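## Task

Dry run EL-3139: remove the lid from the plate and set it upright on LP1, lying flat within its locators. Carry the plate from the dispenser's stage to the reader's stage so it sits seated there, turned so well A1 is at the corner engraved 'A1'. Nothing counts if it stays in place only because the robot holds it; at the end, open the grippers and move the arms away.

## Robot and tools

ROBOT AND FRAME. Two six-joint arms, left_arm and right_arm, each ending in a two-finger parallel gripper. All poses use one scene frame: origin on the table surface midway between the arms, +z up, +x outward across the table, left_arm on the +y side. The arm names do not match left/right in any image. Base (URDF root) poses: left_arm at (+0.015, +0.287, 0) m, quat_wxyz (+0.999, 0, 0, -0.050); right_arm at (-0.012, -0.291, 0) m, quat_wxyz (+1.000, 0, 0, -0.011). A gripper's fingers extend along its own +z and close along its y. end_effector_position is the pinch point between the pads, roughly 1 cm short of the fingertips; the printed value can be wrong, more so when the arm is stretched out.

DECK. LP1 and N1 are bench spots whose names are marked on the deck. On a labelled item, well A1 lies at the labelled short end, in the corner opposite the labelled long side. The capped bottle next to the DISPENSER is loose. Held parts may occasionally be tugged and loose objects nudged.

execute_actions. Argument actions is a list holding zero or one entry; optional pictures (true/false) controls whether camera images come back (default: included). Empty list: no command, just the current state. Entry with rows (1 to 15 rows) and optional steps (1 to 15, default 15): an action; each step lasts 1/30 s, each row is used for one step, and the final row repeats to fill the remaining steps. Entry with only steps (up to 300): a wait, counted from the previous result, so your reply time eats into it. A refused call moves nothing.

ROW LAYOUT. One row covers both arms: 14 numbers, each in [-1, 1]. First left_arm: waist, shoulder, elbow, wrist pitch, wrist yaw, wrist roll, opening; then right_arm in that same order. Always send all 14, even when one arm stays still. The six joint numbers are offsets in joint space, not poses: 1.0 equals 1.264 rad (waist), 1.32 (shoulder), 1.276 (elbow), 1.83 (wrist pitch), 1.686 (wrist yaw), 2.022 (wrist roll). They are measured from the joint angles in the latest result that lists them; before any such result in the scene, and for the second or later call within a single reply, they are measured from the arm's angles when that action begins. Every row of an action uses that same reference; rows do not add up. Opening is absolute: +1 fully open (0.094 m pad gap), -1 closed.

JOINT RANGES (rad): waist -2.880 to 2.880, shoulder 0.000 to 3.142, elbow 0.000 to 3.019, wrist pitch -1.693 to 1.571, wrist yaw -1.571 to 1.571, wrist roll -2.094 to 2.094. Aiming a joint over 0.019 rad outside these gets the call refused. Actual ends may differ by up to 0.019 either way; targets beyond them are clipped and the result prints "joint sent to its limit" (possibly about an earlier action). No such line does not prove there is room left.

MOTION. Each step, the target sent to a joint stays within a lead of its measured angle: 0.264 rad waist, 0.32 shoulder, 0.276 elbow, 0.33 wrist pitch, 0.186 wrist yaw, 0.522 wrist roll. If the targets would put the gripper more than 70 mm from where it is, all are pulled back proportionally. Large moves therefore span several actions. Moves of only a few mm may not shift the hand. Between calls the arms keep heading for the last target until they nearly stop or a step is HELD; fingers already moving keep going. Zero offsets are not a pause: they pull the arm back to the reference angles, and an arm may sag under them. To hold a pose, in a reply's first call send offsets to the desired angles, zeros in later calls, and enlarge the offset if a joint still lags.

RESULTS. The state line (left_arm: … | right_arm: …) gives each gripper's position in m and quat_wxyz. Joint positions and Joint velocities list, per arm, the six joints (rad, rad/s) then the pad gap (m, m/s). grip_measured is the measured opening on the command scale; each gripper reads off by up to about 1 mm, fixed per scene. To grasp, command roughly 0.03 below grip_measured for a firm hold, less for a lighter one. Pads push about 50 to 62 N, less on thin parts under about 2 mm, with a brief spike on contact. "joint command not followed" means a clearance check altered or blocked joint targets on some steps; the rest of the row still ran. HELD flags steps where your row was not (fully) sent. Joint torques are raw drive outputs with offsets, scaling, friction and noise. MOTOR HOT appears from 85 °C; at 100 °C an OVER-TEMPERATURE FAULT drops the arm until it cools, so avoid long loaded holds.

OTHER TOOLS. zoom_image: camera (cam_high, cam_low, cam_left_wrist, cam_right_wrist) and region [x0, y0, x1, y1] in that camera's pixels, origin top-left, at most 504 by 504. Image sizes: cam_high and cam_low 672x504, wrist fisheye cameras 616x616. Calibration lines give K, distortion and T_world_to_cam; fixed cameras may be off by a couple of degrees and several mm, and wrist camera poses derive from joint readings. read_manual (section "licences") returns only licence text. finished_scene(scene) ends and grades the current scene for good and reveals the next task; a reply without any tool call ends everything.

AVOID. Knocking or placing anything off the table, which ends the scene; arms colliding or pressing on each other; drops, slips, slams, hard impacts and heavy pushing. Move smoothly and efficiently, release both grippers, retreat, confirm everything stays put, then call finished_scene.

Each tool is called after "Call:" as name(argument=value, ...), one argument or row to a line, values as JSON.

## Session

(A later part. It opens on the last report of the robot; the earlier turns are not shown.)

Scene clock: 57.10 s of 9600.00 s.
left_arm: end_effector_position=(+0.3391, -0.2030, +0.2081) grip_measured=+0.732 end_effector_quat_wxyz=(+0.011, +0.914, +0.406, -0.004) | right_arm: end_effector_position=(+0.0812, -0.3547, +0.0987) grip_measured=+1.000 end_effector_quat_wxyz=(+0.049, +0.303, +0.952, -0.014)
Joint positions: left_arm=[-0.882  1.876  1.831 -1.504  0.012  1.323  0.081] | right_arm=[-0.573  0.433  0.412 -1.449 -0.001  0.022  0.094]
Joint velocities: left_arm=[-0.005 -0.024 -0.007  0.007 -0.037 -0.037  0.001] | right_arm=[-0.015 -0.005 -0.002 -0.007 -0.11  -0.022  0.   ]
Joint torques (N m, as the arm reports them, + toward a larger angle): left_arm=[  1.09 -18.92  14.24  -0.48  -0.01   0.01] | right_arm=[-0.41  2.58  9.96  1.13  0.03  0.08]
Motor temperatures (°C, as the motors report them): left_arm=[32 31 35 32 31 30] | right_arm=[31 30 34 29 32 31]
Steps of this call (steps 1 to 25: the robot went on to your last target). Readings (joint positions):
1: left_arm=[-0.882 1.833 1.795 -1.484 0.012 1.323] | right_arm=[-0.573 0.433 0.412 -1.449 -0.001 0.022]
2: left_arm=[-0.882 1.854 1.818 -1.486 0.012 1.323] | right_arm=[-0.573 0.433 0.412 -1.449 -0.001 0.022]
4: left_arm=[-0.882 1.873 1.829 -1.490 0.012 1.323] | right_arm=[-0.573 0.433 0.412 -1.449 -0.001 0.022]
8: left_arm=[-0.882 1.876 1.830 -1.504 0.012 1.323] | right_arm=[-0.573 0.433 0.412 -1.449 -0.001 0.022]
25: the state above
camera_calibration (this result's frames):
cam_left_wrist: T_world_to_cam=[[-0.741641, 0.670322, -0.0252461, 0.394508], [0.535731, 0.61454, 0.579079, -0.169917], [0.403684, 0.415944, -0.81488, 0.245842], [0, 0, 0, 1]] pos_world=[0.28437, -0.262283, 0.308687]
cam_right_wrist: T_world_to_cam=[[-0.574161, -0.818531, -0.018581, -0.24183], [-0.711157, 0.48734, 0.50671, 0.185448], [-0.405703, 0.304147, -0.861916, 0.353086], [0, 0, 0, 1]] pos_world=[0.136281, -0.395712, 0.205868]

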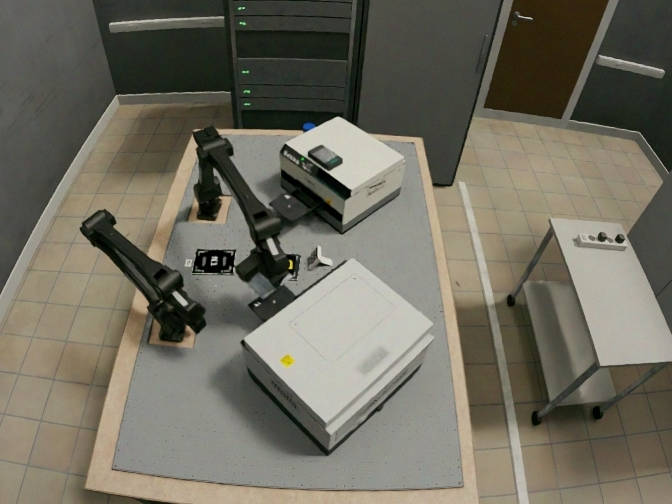

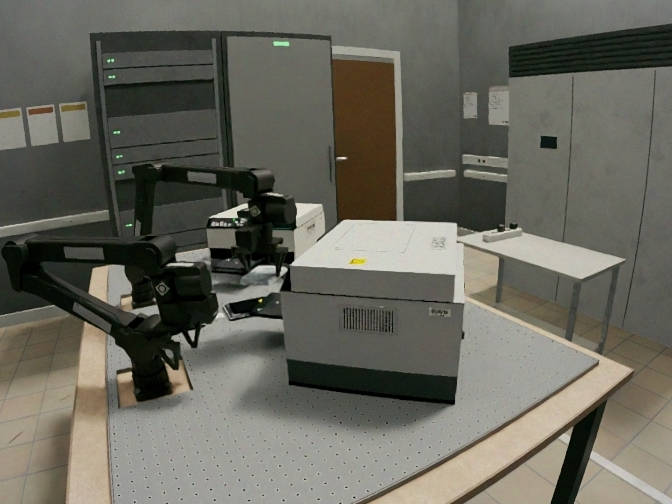

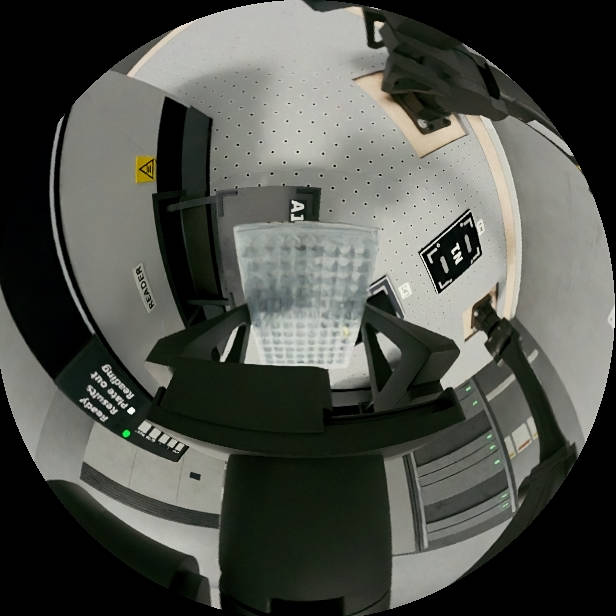

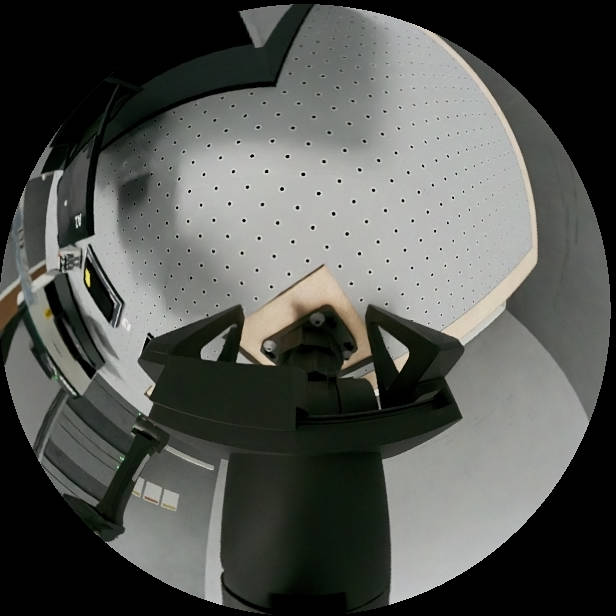

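Call:
execute_actions(
  actions=[
    {"rows":[[-0.01,0,0.045,0,0,0,0.7,0,0,0,0,0,0,1],[-0.02,0,0.055,0,0,0,0.7,0,0,0,0,0,0,1],[-0.026,0.01,0.065,0,0,0,0.7,0,0,0,0,0,0,1],[-0.026,0.02,0.075,0,0,0,0.7,0,0,0,0,0,0,1],[-0.026,0.03,0.085,0,0,0,0.7,0,0,0,0,0,0,1],[-0.026,0.04,0.095,0,0,0,0.7,0,0,0,0,0,0,1],[-0.026,0.05,0.105,0,0,0,0.7,0,0,0,0,0,0,1],[-0.026,0.06,0.115,0,0,0,0.7,0,0,0,0,0,0,1],[-0.026,0.07,0.125,0.008,0,0,0.7,0,0,0,0,0,0,1],[-0.026,0.08,0.125,0.012,0,0,0.7,0,0,0,0,0,0,1],[-0.026,0.092,0.125,0.012,0,0,0.7,0,0,0,0,0,0,1]]},
  ],
  pictures=false,
)

Call:
execute_actions(
  actions=[
    {"steps":12},
  ],
)

Call:
zoom_image(
  camera="cam_left_wrist",
  region=[180, 160, 440, 370],
)

Scene clock: 62.37 s of 9600.00 s.
left_arm: end_effector_position=(+0.3477, -0.2434, +0.1982) grip_measured=+0.732 end_effector_quat_wxyz=(+0.026, +0.918, +0.395, -0.002) | right_arm: end_effector_position=(+0.0812, -0.3547, +0.0987) grip_measured=+1.000 end_effector_quat_wxyz=(+0.049, +0.303, +0.952, -0.014)
Joint positions: left_arm=[-0.906  1.97   1.946 -1.496  0.012  1.323  0.081] | right_arm=[-0.573  0.433  0.412 -1.449 -0.001  0.022  0.094]
Joint velocities: left_arm=[-0.005  0.259  0.002 -0.007 -0.007 -0.007  0.001] | right_arm=[ 0.015 -0.005  0.012 -0.007  0.051  0.007  0.   ]
Joint torques (N m, as the arm reports them, + toward a larger angle): left_arm=[  1.12 -18.74  13.57   0.72  -0.01   0.  ] | right_arm=[-0.4   2.6   9.96  1.13  0.03  0.08]
Motor temperatures (°C, as the motors report them): left_arm=[32 31 36 32 31 30] | right_arm=[31 30 34 29 32 31]
Steps of this call (steps 1 to 15: the robot went on to your last target; steps 16 to 90: nothing new was sent; then 1.77 s passed at rest; steps 91 to 105: all 15 steps of this action). Readings (joint positions):
91: left_arm=[-0.882 1.876 1.831 -1.504 0.012 1.323] | right_arm=[-0.573 0.433 0.412 -1.449 -0.001 0.022]
92: left_arm=[-0.882 1.876 1.831 -1.504 0.012 1.323] | right_arm=[-0.573 0.433 0.412 -1.449 -0.001 0.022]
94: left_arm=[-0.885 1.878 1.839 -1.504 0.012 1.323] | right_arm=[-0.573 0.433 0.412 -1.449 -0.001 0.022]
98: left_arm=[-0.898 1.902 1.895 -1.504 0.012 1.323] | right_arm=[-0.573 0.433 0.412 -1.449 -0.001 0.022]
105: the state above

Scene clock: 62.77 s of 9600.00 s.
left_arm: end_effector_position=(+0.3485, -0.2447, +0.1827) grip_measured=+0.732 end_effector_quat_wxyz=(+0.013, +0.918, +0.395, -0.004) | right_arm: end_effector_position=(+0.0812, -0.3547, +0.0987) grip_measured=+1.000 end_effector_quat_wxyz=(+0.049, +0.303, +0.952, -0.014)
Joint positions: left_arm=[-0.906  1.995  1.946 -1.496  0.012  1.323  0.081] | right_arm=[-0.573  0.433  0.412 -1.449 -0.001  0.022  0.094]
Joint velocities: left_arm=[ 0.005 -0.005 -0.002 -0.017 -0.022  0.051 -0.001] | right_arm=[-0.005 -0.005 -0.017 -0.007 -0.081  0.022  0.   ]
Joint torques (N m, as the arm reports them, + toward a larger angle): left_arm=[  0.11 -19.15  13.45   0.66  -0.11   0.01] | right_arm=[-0.39  2.57  9.97  1.13  0.03  0.08]
Motor temperatures (°C, as the motors report them): left_arm=[32 31 36 32 31 30] | right_arm=[31 30 34 29 32 31]
Steps of this call (steps 1 to 12: the robot went on to your last target). Readings (joint positions):
1: left_arm=[-0.906 1.978 1.946 -1.496 0.012 1.323] | right_arm=[-0.573 0.433 0.412 -1.449 -0.001 0.022]
2: left_arm=[-0.906 1.985 1.946 -1.496 0.012 1.323] | right_arm=[-0.573 0.433 0.412 -1.449 -0.001 0.022]
4: left_arm=[-0.906 1.994 1.946 -1.496 0.012 1.323] | right_arm=[-0.573 0.433 0.412 -1.449 -0.001 0.022]
8: left_arm=[-0.906 1.995 1.946 -1.496 0.012 1.323] | right_arm=[-0.573 0.433 0.412 -1.449 -0.001 0.022]
12: the state above
camera_calibration (this result's frames):
cam_left_wrist: T_world_to_cam=[[-0.724995, 0.68813, -0.0293136, 0.428093], [0.549275, 0.60333, 0.578179, -0.141963], [0.415548, 0.403075, -0.815384, 0.231513], [0, 0, 0, 1]] pos_world=[0.292137, -0.30225, 0.283401]
cam_right_wrist: T_world_to_cam=[[-0.574161, -0.818531, -0.018581, -0.24183], [-0.711157, 0.48734, 0.50671, 0.185448], [-0.405703, 0.304147, -0.861916, 0.353086], [0, 0, 0, 1]] pos_world=[0.136281, -0.395712, 0.205868]

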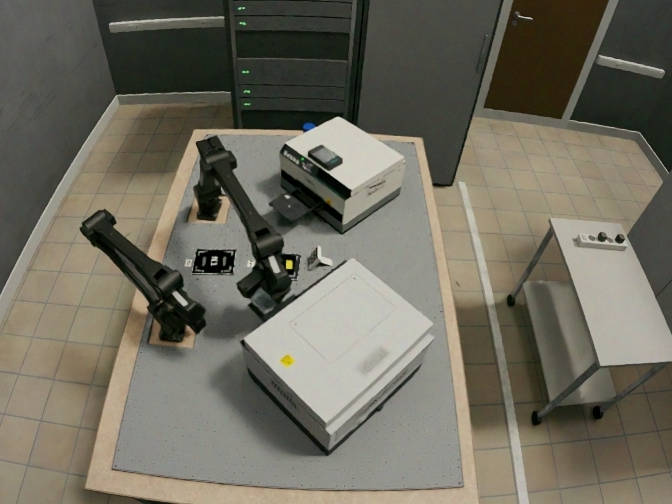

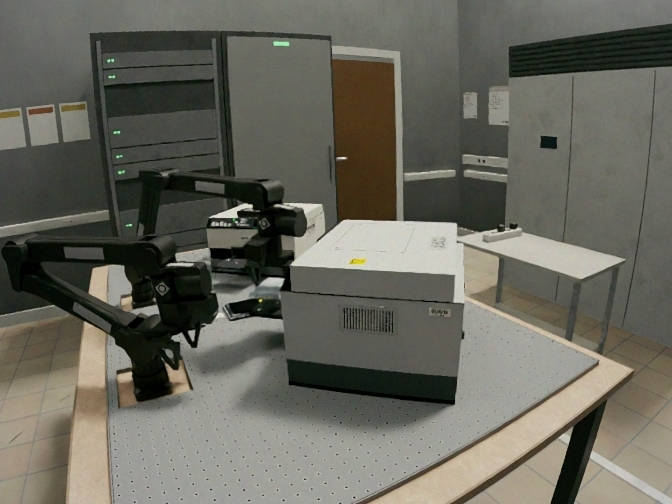

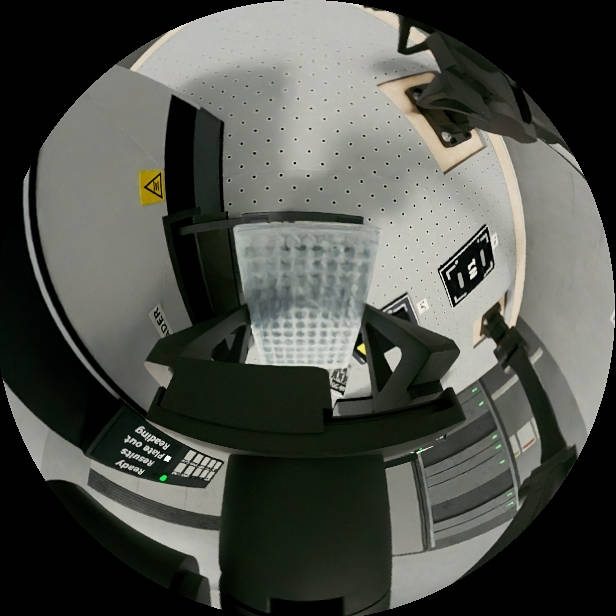

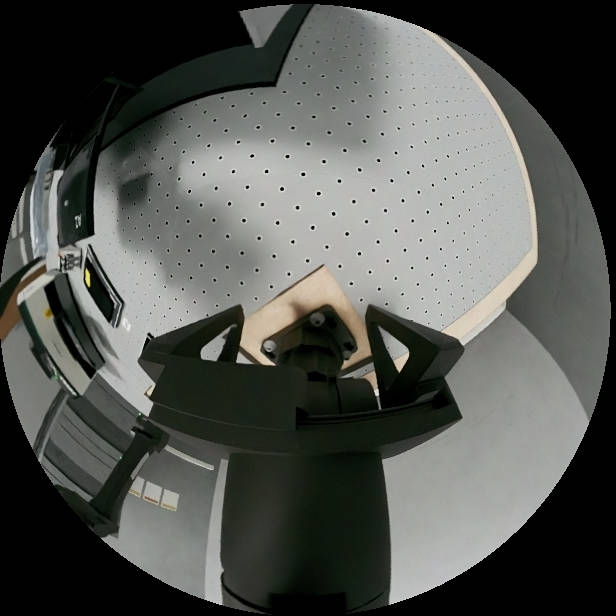

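Region (180, 160, 440, 370) of cam_left_wrist's 616x616 image, scaled by 1.938, with more detail than that image has; it fills the top 407 rows of this view, and the rest is white.

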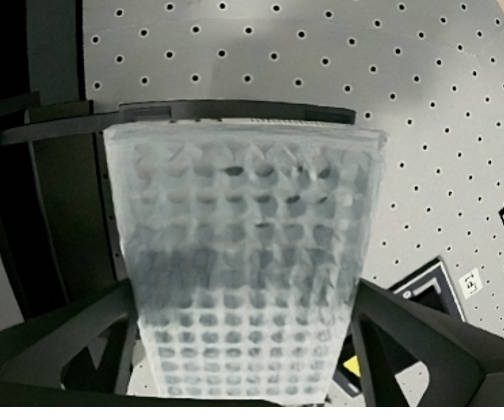

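Call:
execute_actions(
  actions=[
    {"rows":[[0.012,0.005,-0.008,0.01,0,0,0.7,0,0,0,0,0,0,1],[0.012,0.005,-0.008,0.01,0,0,0.7,0,0,0,0,0,0,1],[0.012,0.01,-0.016,0.02,0,0,0.7,0,0,0,0,0,0,1],[0.012,0.01,-0.016,0.02,0,0,0.7,0,0,0,0,0,0,1],[0.012,0.016,-0.026,0.03,0,0,0.7,0,0,0,0,0,0,1]]},
  ],
)

Call:
zoom_image(
  camera="cam_left_wrist",
  region=[180, 160, 440, 370],
)

Scene clock: 65.23 s of 9600.00 s.
left_arm: end_effector_position=(+0.3493, -0.2455, +0.1682) grip_measured=+0.732 end_effector_quat_wxyz=(+0.015, +0.918, +0.395, -0.003) | right_arm: end_effector_position=(+0.0812, -0.3547, +0.0987) grip_measured=+1.000 end_effector_quat_wxyz=(+0.049, +0.303, +0.952, -0.014)
Joint positions: left_arm=[-0.906  2.     1.914 -1.457  0.012  1.323  0.081] | right_arm=[-0.573  0.433  0.412 -1.449 -0.001  0.022  0.094]
Joint velocities: left_arm=[-0.005 -0.005 -0.007  0.017 -0.022 -0.022  0.001] | right_arm=[-0.005 -0.015  0.002 -0.017  0.022 -0.037  0.   ]
Joint torques (N m, as the arm reports them, + toward a larger angle): left_arm=[  3.18 -18.36   9.54   0.86  -0.07  -0.01] | right_arm=[-0.4   2.58  9.96  1.13  0.03  0.08]
Motor temperatures (°C, as the motors report them): left_arm=[32 31 36 32 31 30] | right_arm=[31 30 34 29 32 31]
Steps of this call (steps 1 to 30: the robot went on to your last target; steps 31 to 59: nothing new was sent; steps 60 to 74: all 15 steps of this action). Readings (joint positions):
60: left_arm=[-0.906 1.995 1.945 -1.495 0.012 1.323] | right_arm=[-0.573 0.433 0.412 -1.449 -0.001 0.022]
61: left_arm=[-0.906 1.995 1.944 -1.494 0.012 1.323] | right_arm=[-0.573 0.433 0.412 -1.449 -0.001 0.022]
63: left_arm=[-0.906 1.995 1.938 -1.485 0.012 1.323] | right_arm=[-0.573 0.433 0.412 -1.449 -0.001 0.022]
67: left_arm=[-0.906 1.997 1.918 -1.461 0.012 1.323] | right_arm=[-0.573 0.433 0.412 -1.449 -0.001 0.022]
74: the state above
camera_calibration (this result's frames):
cam_left_wrist: T_world_to_cam=[[-0.725213, 0.687785, -0.0319017, 0.429176], [0.548218, 0.604843, 0.5776, -0.132665], [0.41656, 0.401394, -0.815696, 0.218912], [0, 0, 0, 1]] pos_world=[0.292783, -0.302809, 0.268885]
cam_right_wrist: T_world_to_cam=[[-0.574161, -0.818531, -0.018581, -0.24183], [-0.711157, 0.48734, 0.50671, 0.185448], [-0.405703, 0.304147, -0.861916, 0.353086], [0, 0, 0, 1]] pos_world=[0.136281, -0.395712, 0.205868]

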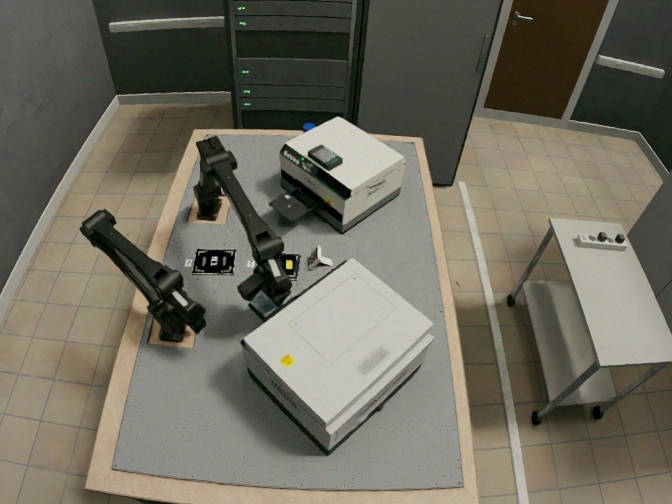

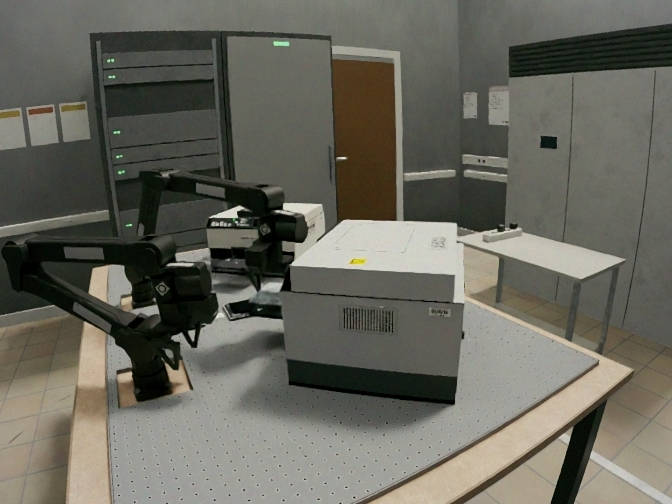

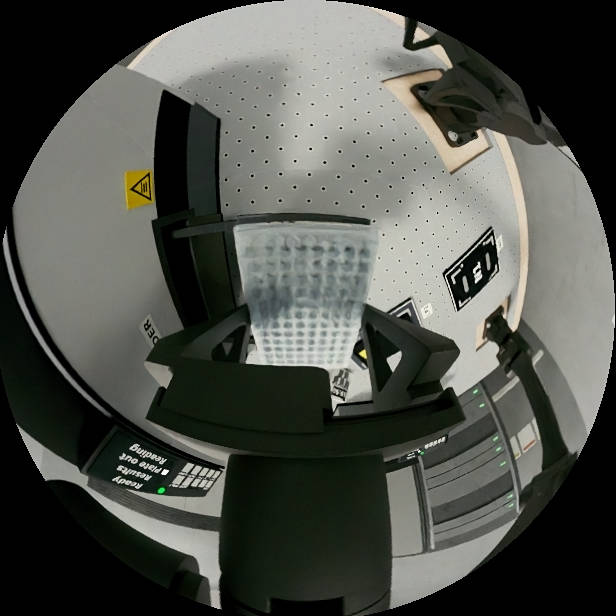

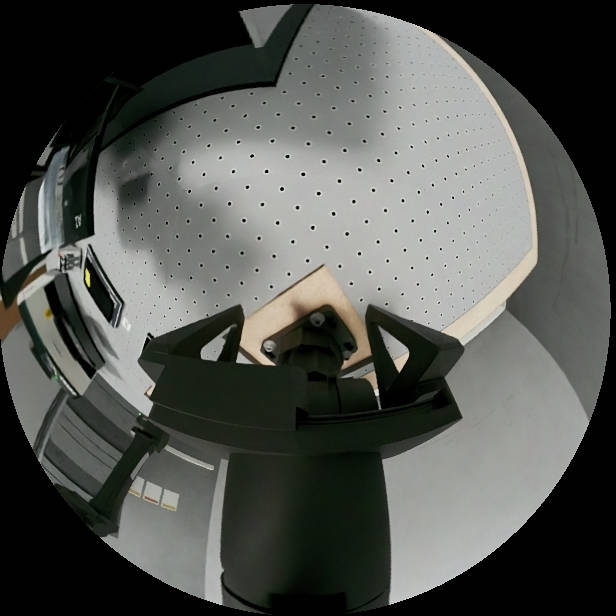

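Region (180, 160, 440, 370) of cam_left_wrist's 616x616 image, scaled by 1.938, with more detail than that image has; it fills the top 407 rows of this view, and the rest is white.

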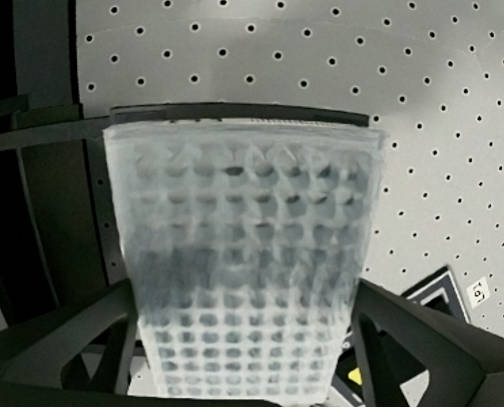

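Call:
execute_actions(
  actions=[
    {"rows":[[0.022,0.018,0,0.008,0,0,0.7,0,0,0,0,0,0,1]]},
  ],
)

Call:
zoom_image(
  camera="cam_left_wrist",
  region=[180, 160, 440, 370],
)

Scene clock: 66.90 s of 9600.00 s.
left_arm: end_effector_position=(+0.3586, -0.2396, +0.1679) grip_measured=+0.732 end_effector_quat_wxyz=(+0.015, +0.915, +0.403, -0.003) | right_arm: end_effector_position=(+0.0812, -0.3547, +0.0987) grip_measured=+1.000 end_effector_quat_wxyz=(+0.049, +0.303, +0.952, -0.014)
Joint positions: left_arm=[-0.888  2.     1.914 -1.457  0.012  1.323  0.081] | right_arm=[-0.573  0.433  0.412 -1.449 -0.001  0.022  0.094]
Joint velocities: left_arm=[-0.005 -0.015  0.007 -0.017  0.037 -0.037 -0.001] | right_arm=[-0.015 -0.015 -0.002  0.002 -0.066  0.066  0.   ]
Joint torques (N m, as the arm reports them, + toward a larger angle): left_arm=[  2.59 -17.09   9.78   0.68  -0.05   0.07] | right_arm=[-0.39  2.56  9.97  1.14  0.03  0.08]
Motor temperatures (°C, as the motors report them): left_arm=[32 31 36 32 31 30] | right_arm=[31 30 34 29 32 31]
Steps of this call (steps 1 to 15: the robot went on to your last target; steps 16 to 35: nothing new was sent; steps 36 to 50: all 15 steps of this action). Readings (joint positions):
36: left_arm=[-0.905 2.000 1.914 -1.457 0.012 1.323] | right_arm=[-0.573 0.433 0.412 -1.449 -0.001 0.022]
37: left_arm=[-0.905 2.000 1.914 -1.457 0.012 1.323] | right_arm=[-0.573 0.433 0.412 -1.449 -0.001 0.022]
39: left_arm=[-0.901 2.000 1.914 -1.457 0.012 1.323] | right_arm=[-0.573 0.433 0.412 -1.449 -0.001 0.022]
43: left_arm=[-0.892 2.000 1.914 -1.457 0.012 1.323] | right_arm=[-0.573 0.433 0.412 -1.449 -0.001 0.022]
50: the state above
camera_calibration (this result's frames):
cam_left_wrist: T_world_to_cam=[[-0.73717, 0.674954, -0.0319017, 0.43313], [0.537521, 0.614369, 0.5776, -0.135081], [0.409453, 0.408642, -0.815696, 0.216766], [0, 0, 0, 1]] pos_world=[0.303144, -0.297932, 0.268656]
cam_right_wrist: T_world_to_cam=[[-0.574161, -0.818531, -0.018581, -0.24183], [-0.711157, 0.48734, 0.50671, 0.185448], [-0.405703, 0.304147, -0.861916, 0.353086], [0, 0, 0, 1]] pos_world=[0.136281, -0.395712, 0.205868]

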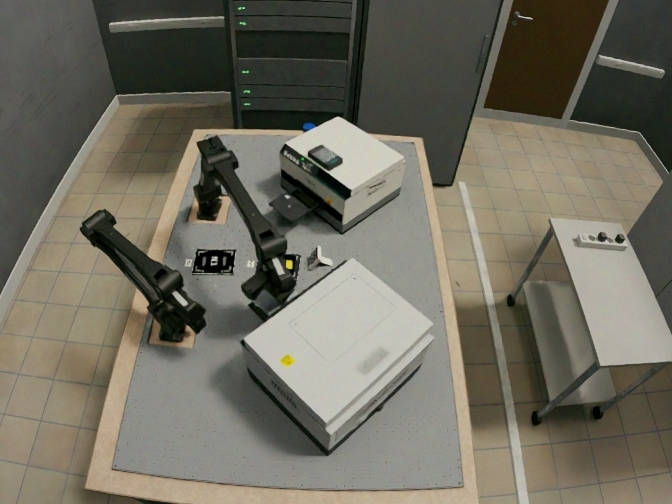

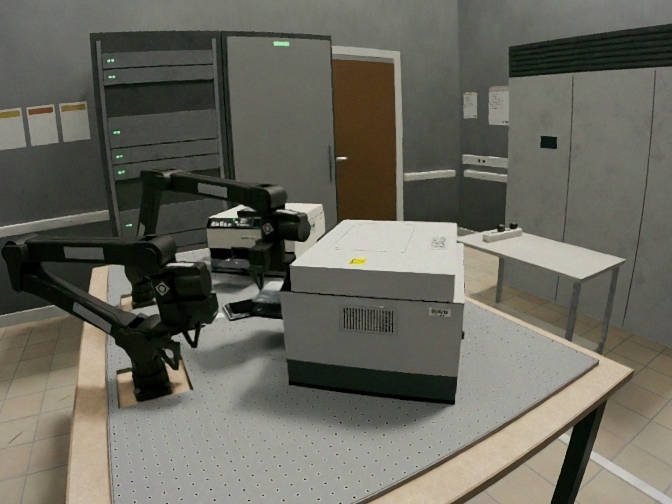

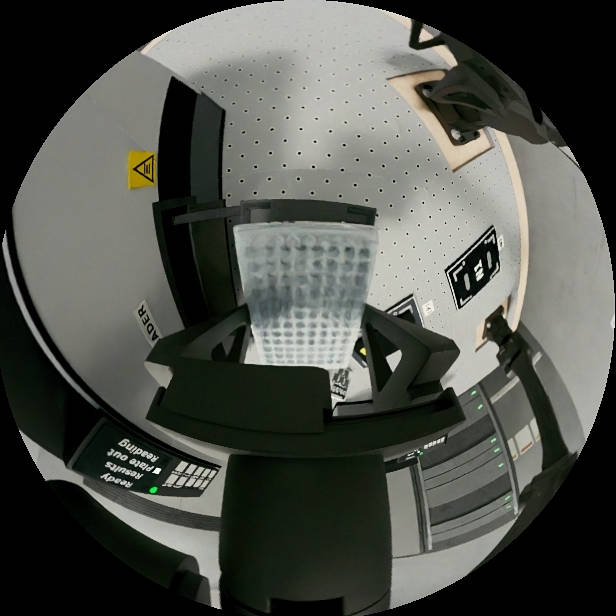

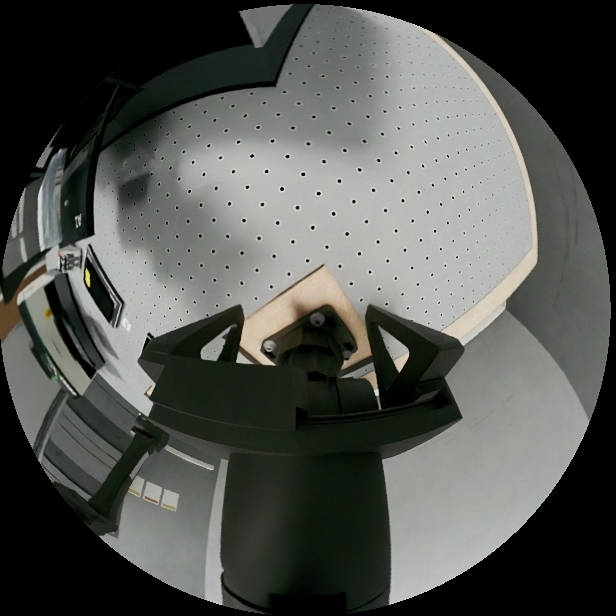

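Region (180, 160, 440, 370) of cam_left_wrist's 616x616 image, scaled by 1.938, with more detail than that image has; it fills the top 407 rows of this view, and the rest is white.

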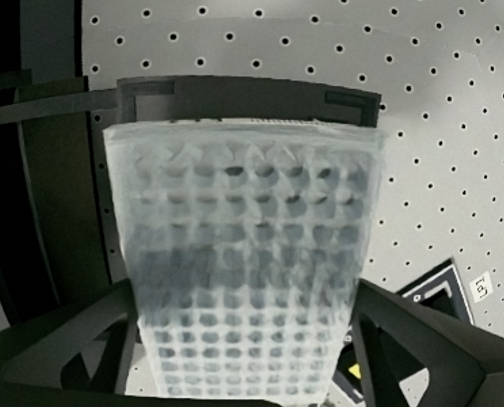

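Call:
execute_actions(
  actions=[
    {"rows":[[-0.0145,0,-0.012,0.016,0,0.014,0.7,0,0,0,0,0,0,1]]},
  ],
)

Call:
zoom_image(
  camera="cam_left_wrist",
  region=[180, 160, 440, 370],
)

Scene clock: 68.10 s of 9600.00 s.
left_arm: end_effector_position=(+0.3558, -0.2405, +0.1630) grip_measured=+0.732 end_effector_quat_wxyz=(+0.014, +0.919, +0.393, -0.003) | right_arm: end_effector_position=(+0.0812, -0.3547, +0.0987) grip_measured=+1.000 end_effector_quat_wxyz=(+0.049, +0.303, +0.952, -0.014)
Joint positions: left_arm=[-0.893  2.     1.901 -1.445  0.012  1.34   0.081] | right_arm=[-0.573  0.433  0.412 -1.449 -0.001  0.022  0.094]
Joint velocities: left_arm=[-0.005 -0.015 -0.017 -0.002 -0.007 -0.007 -0.   ] | right_arm=[ 0.015 -0.005  0.017 -0.022  0.007  0.095  0.   ]
Joint torques (N m, as the arm reports them, + toward a larger angle): left_arm=[  0.63 -19.06   9.54   0.86  -0.03   0.18] | right_arm=[-0.41  2.58  9.96  1.13  0.03  0.08]
Motor temperatures (°C, as the motors report them): left_arm=[32 31 36 32 31 30] | right_arm=[31 30 34 29 32 31]
Steps of this call (steps 1 to 15: the robot went on to your last target; steps 16 to 21: nothing new was sent; steps 22 to 36: all 15 steps of this action). Readings (joint positions):
22: left_arm=[-0.888 2.000 1.912 -1.454 0.012 1.325] | right_arm=[-0.573 0.433 0.412 -1.449 -0.001 0.022]
23: left_arm=[-0.888 2.000 1.910 -1.451 0.012 1.328] | right_arm=[-0.573 0.433 0.412 -1.449 -0.001 0.022]
25: left_arm=[-0.889 2.000 1.905 -1.445 0.012 1.333] | right_arm=[-0.573 0.433 0.412 -1.449 -0.001 0.022]
29: left_arm=[-0.892 2.000 1.901 -1.445 0.012 1.337] | right_arm=[-0.573 0.433 0.412 -1.449 -0.001 0.022]
36: the state above
camera_calibration (this result's frames):
cam_left_wrist: T_world_to_cam=[[-0.722066, 0.691125, -0.0311002, 0.429921], [0.551036, 0.601723, 0.578178, -0.138076], [0.418307, 0.400345, -0.815318, 0.209069], [0, 0, 0, 1]] pos_world=[0.299061, -0.297746, 0.263661]
cam_right_wrist: T_world_to_cam=[[-0.574161, -0.818531, -0.018581, -0.24183], [-0.711157, 0.48734, 0.50671, 0.185448], [-0.405703, 0.304147, -0.861916, 0.353086], [0, 0, 0, 1]] pos_world=[0.136281, -0.395712, 0.205868]

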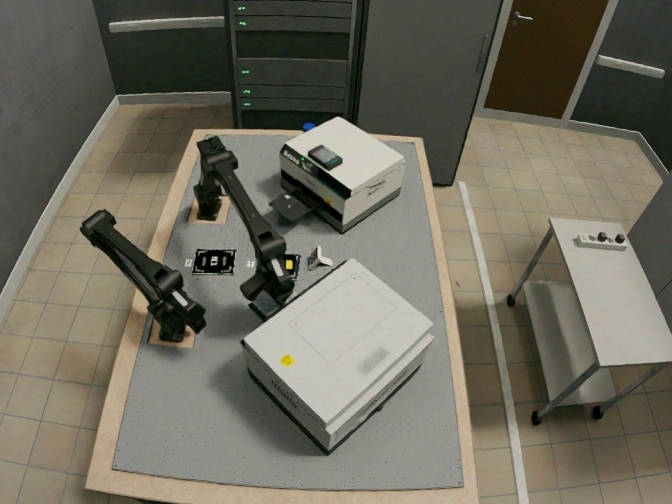

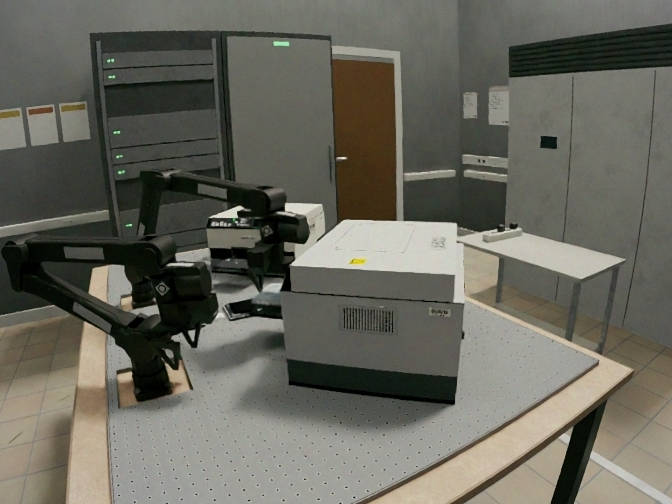

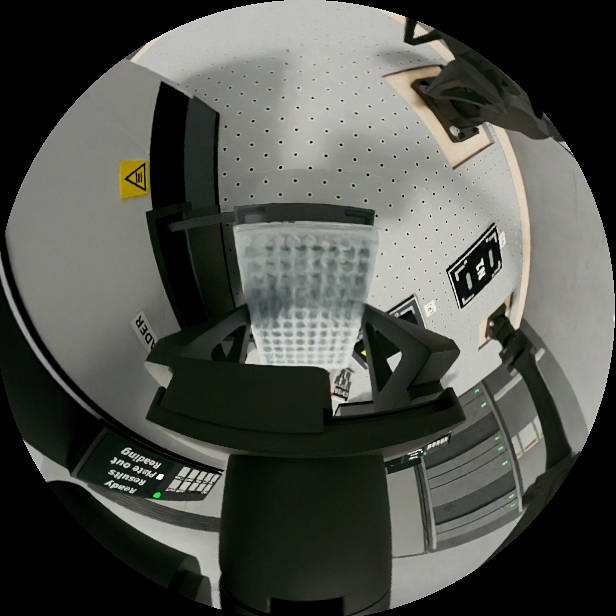

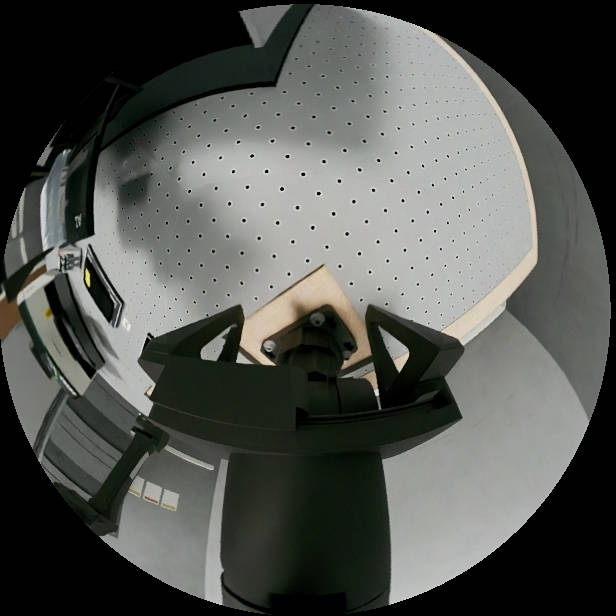

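Region (180, 160, 440, 370) of cam_left_wrist's 616x616 image, scaled by 1.938, with more detail than that image has; it fills the top 407 rows of this view, and the rest is white.

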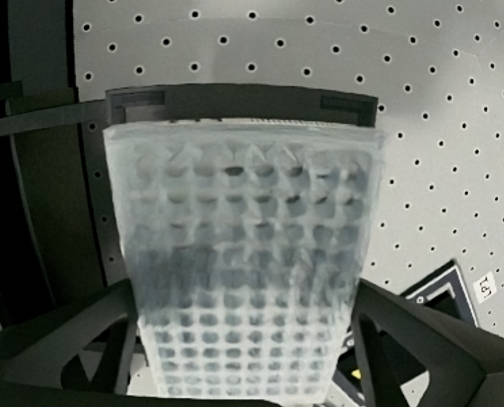

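Call:
execute_actions(
  actions=[
    {"rows":[[-0.013,0.03,0,0.012,0,0.004,0.7,0,0,0,0,0,0,1]]},
  ],
)

Call:
zoom_image(
  camera="cam_left_wrist",
  region=[180, 160, 440, 370],
)

Scene clock: 69.47 s of 9600.00 s.
left_arm: end_effector_position=(+0.3559, -0.2429, +0.1491) grip_measured=+0.732 end_effector_quat_wxyz=(+0.006, +0.920, +0.392, -0.005) | right_arm: end_effector_position=(+0.0812, -0.3547, +0.0987) grip_measured=+1.000 end_effector_quat_wxyz=(+0.049, +0.303, +0.952, -0.014)
Joint positions: left_arm=[-0.895  2.023  1.901 -1.439  0.012  1.341  0.081] | right_arm=[-0.573  0.433  0.412 -1.449 -0.001  0.022  0.094]
Joint velocities: left_arm=[-0.005 -0.005  0.002 -0.017  0.051 -0.066  0.   ] | right_arm=[-0.015 -0.005 -0.007 -0.007  0.081 -0.007  0.   ]
Joint torques (N m, as the arm reports them, + toward a larger angle): left_arm=[  1.49 -17.99   9.46   0.71  -0.03   0.12] | right_arm=[-0.38  2.58  9.97  1.13  0.03  0.08]
Motor temperatures (°C, as the motors report them): left_arm=[32 32 36 32 31 30] | right_arm=[31 30 34 29 32 31]
Steps of this call (steps 1 to 15: the robot went on to your last target; steps 16 to 26: nothing new was sent; steps 27 to 41: all 15 steps of this action). Readings (joint positions):
27: left_arm=[-0.893 2.001 1.901 -1.444 0.012 1.341] | right_arm=[-0.573 0.433 0.412 -1.449 -0.001 0.022]
28: left_arm=[-0.893 2.002 1.901 -1.442 0.012 1.341] | right_arm=[-0.573 0.433 0.412 -1.449 -0.001 0.022]
30: left_arm=[-0.893 2.007 1.901 -1.440 0.012 1.341] | right_arm=[-0.573 0.433 0.412 -1.449 -0.001 0.022]
34: left_arm=[-0.894 2.018 1.901 -1.439 0.012 1.341] | right_arm=[-0.573 0.433 0.412 -1.449 -0.001 0.022]
41: the state above
camera_calibration (this result's frames):
cam_left_wrist: T_world_to_cam=[[-0.720427, 0.693373, -0.0147695, 0.428768], [0.557929, 0.592085, 0.581508, -0.133978], [0.411947, 0.410694, -0.813407, 0.203162], [0, 0, 0, 1]] pos_world=[0.299954, -0.301407, 0.249495]
cam_right_wrist: T_world_to_cam=[[-0.574161, -0.818531, -0.018581, -0.24183], [-0.711157, 0.48734, 0.50671, 0.185448], [-0.405703, 0.304147, -0.861916, 0.353086], [0, 0, 0, 1]] pos_world=[0.136281, -0.395712, 0.205868]

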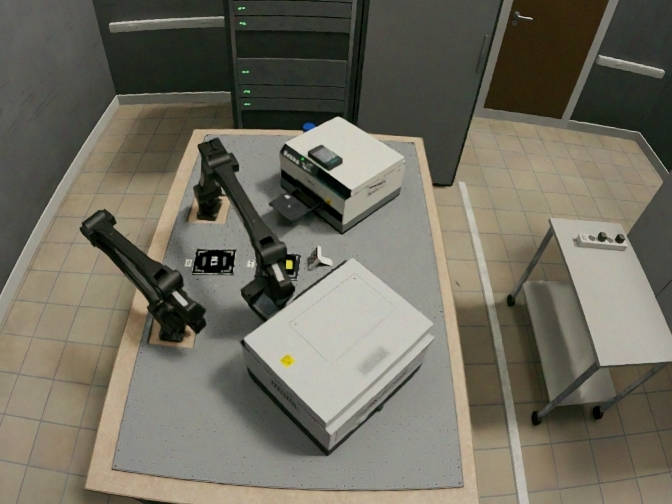

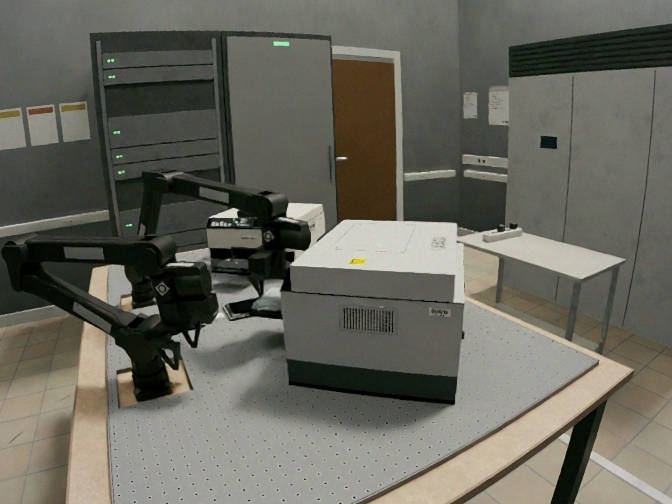

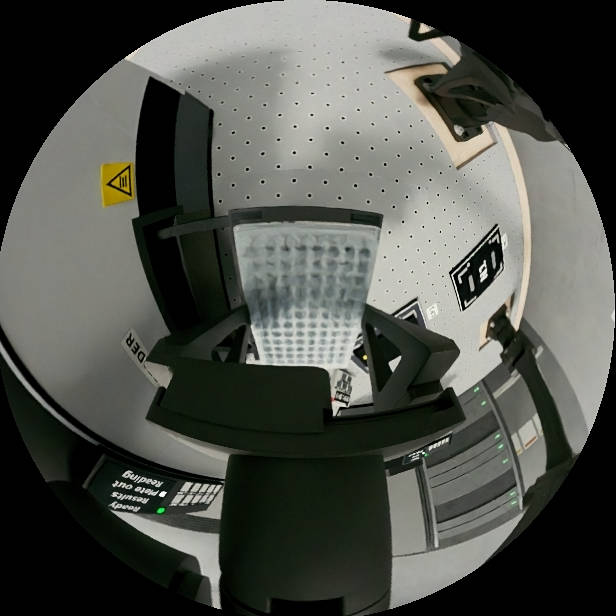

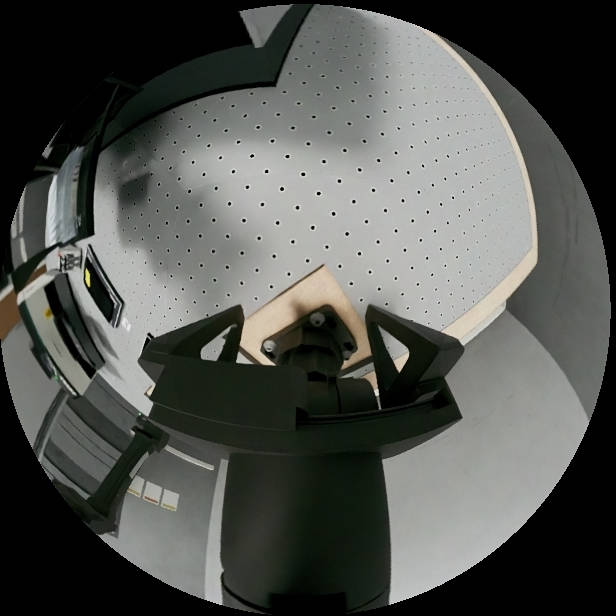

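Region (180, 160, 440, 370) of cam_left_wrist's 616x616 image, scaled by 1.938, with more detail than that image has; it fills the top 407 rows of this view, and the rest is white.

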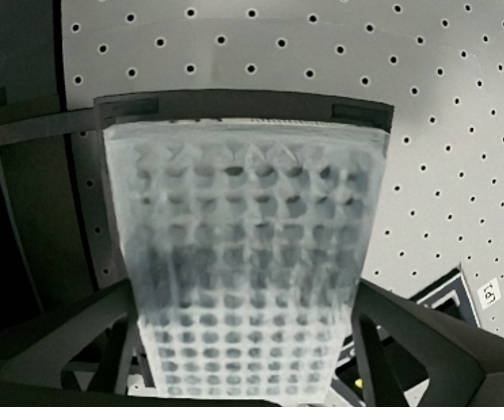

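Nearly aligned; ~5 mm more, with wrist pitch shifting outward slightly.

Call:
execute_actions(
  actions=[
    {"rows":[[0,0,0,0.02,0,0,0.7,0,0,0,0,0,0,1],[0,0,0,0.02,0,0,0.7,0,0,0,0,0,0,1],[0,0,0,0.02,0,0,0.7,0,0,0,0,0,0,1],[0,0,-0.008,0.02,0,0,0.7,0,0,0,0,0,0,1],[0,0,-0.008,0.02,0,0,0.7,0,0,0,0,0,0,1],[0,0,-0.015,0.023,0,0,0.7,0,0,0,0,0,0,1]]},
  ],
)

Call:
zoom_image(
  camera="cam_left_wrist",
  region=[180, 160, 440, 370],
)

Scene clock: 70.70 s of 9600.00 s.
left_arm: end_effector_position=(+0.3571, -0.2450, +0.1448) grip_measured=+0.724 end_effector_quat_wxyz=(+0.012, +0.920, +0.392, -0.004) | right_arm: end_effector_position=(+0.0812, -0.3547, +0.0987) grip_measured=+1.000 end_effector_quat_wxyz=(+0.049, +0.303, +0.952, -0.014)
Joint positions: left_arm=[-0.895  2.023  1.889 -1.415  0.012  1.341  0.081] | right_arm=[-0.573  0.433  0.412 -1.449 -0.001  0.022  0.094]
Joint velocities: left_arm=[-0.005 -0.015 -0.022 -0.007  0.022 -0.007  0.   ] | right_arm=[ 0.005 -0.005 -0.002  0.007  0.007  0.022  0.   ]
Joint torques (N m, as the arm reports them, + toward a larger angle): left_arm=[  1.82 -19.69   8.89   1.03  -0.06   0.02] | right_arm=[-0.4   2.61  9.97  1.13  0.03  0.08]
Motor temperatures (°C, as the motors report them): left_arm=[32 32 36 32 31 30] | right_arm=[31 30 34 29 32 31]
Steps of this call (steps 1 to 15: the robot went on to your last target; steps 16 to 22: nothing new was sent; steps 23 to 37: all 15 steps of this action). Readings (joint positions):
23: left_arm=[-0.895 2.023 1.901 -1.436 0.012 1.341] | right_arm=[-0.573 0.433 0.412 -1.449 -0.001 0.022]
24: left_arm=[-0.895 2.023 1.901 -1.430 0.012 1.341] | right_arm=[-0.573 0.433 0.412 -1.449 -0.001 0.022]
26: left_arm=[-0.895 2.023 1.901 -1.422 0.012 1.341] | right_arm=[-0.573 0.433 0.412 -1.449 -0.001 0.022]
30: left_arm=[-0.895 2.023 1.892 -1.416 0.012 1.341] | right_arm=[-0.573 0.433 0.412 -1.449 -0.001 0.022]
37: the state above
camera_calibration (this result's frames):
cam_left_wrist: T_world_to_cam=[[-0.720035, 0.693446, -0.0261189, 0.432485], [0.554794, 0.59786, 0.578591, -0.12797], [0.416837, 0.402116, -0.815199, 0.196441], [0, 0, 0, 1]] pos_world=[0.300518, -0.302389, 0.245477]
cam_right_wrist: T_world_to_cam=[[-0.574161, -0.818531, -0.018581, -0.24183], [-0.711157, 0.48734, 0.50671, 0.185448], [-0.405703, 0.304147, -0.861916, 0.353086], [0, 0, 0, 1]] pos_world=[0.136281, -0.395712, 0.205868]

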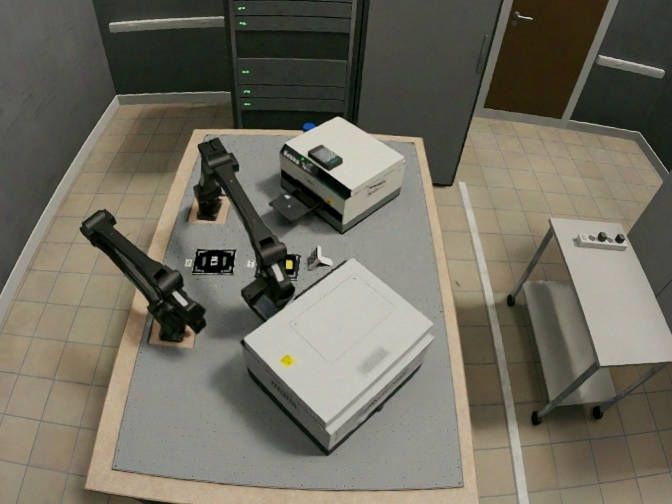

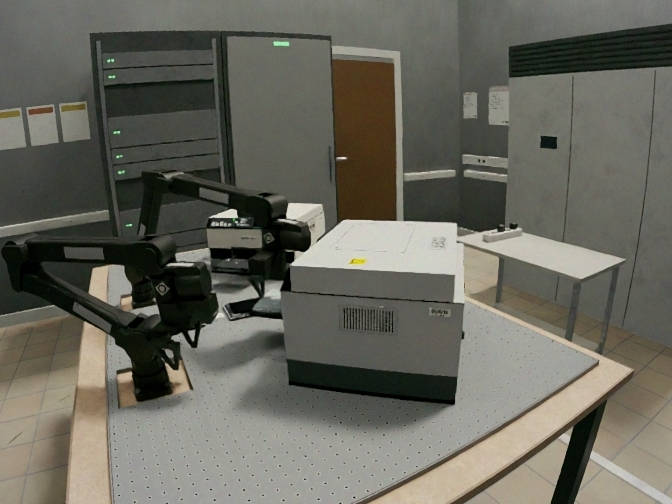

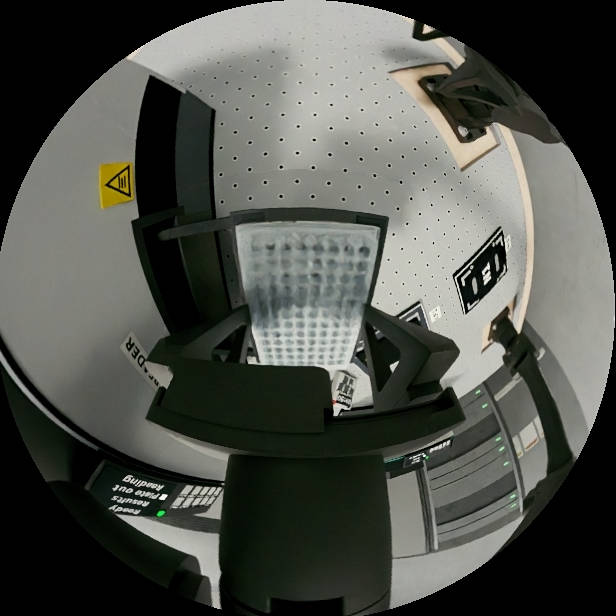

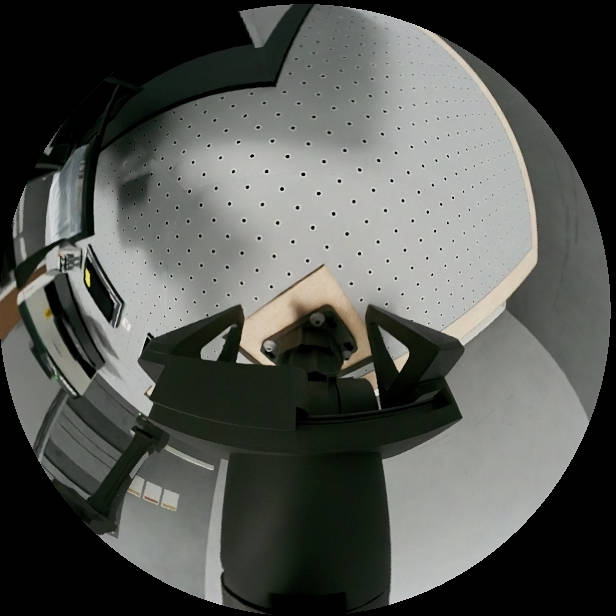

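Region (180, 160, 440, 370) of cam_left_wrist's 616x616 image, scaled by 1.938, with more detail than that image has; it fills the top 407 rows of this view, and the rest is white.

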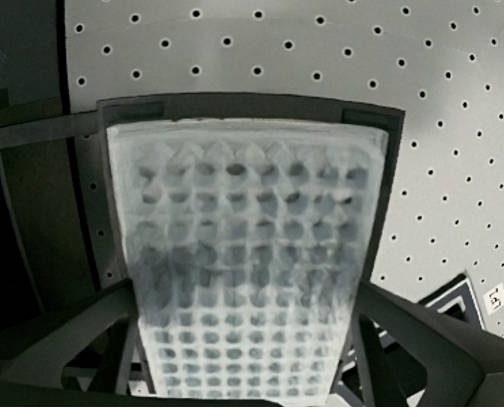

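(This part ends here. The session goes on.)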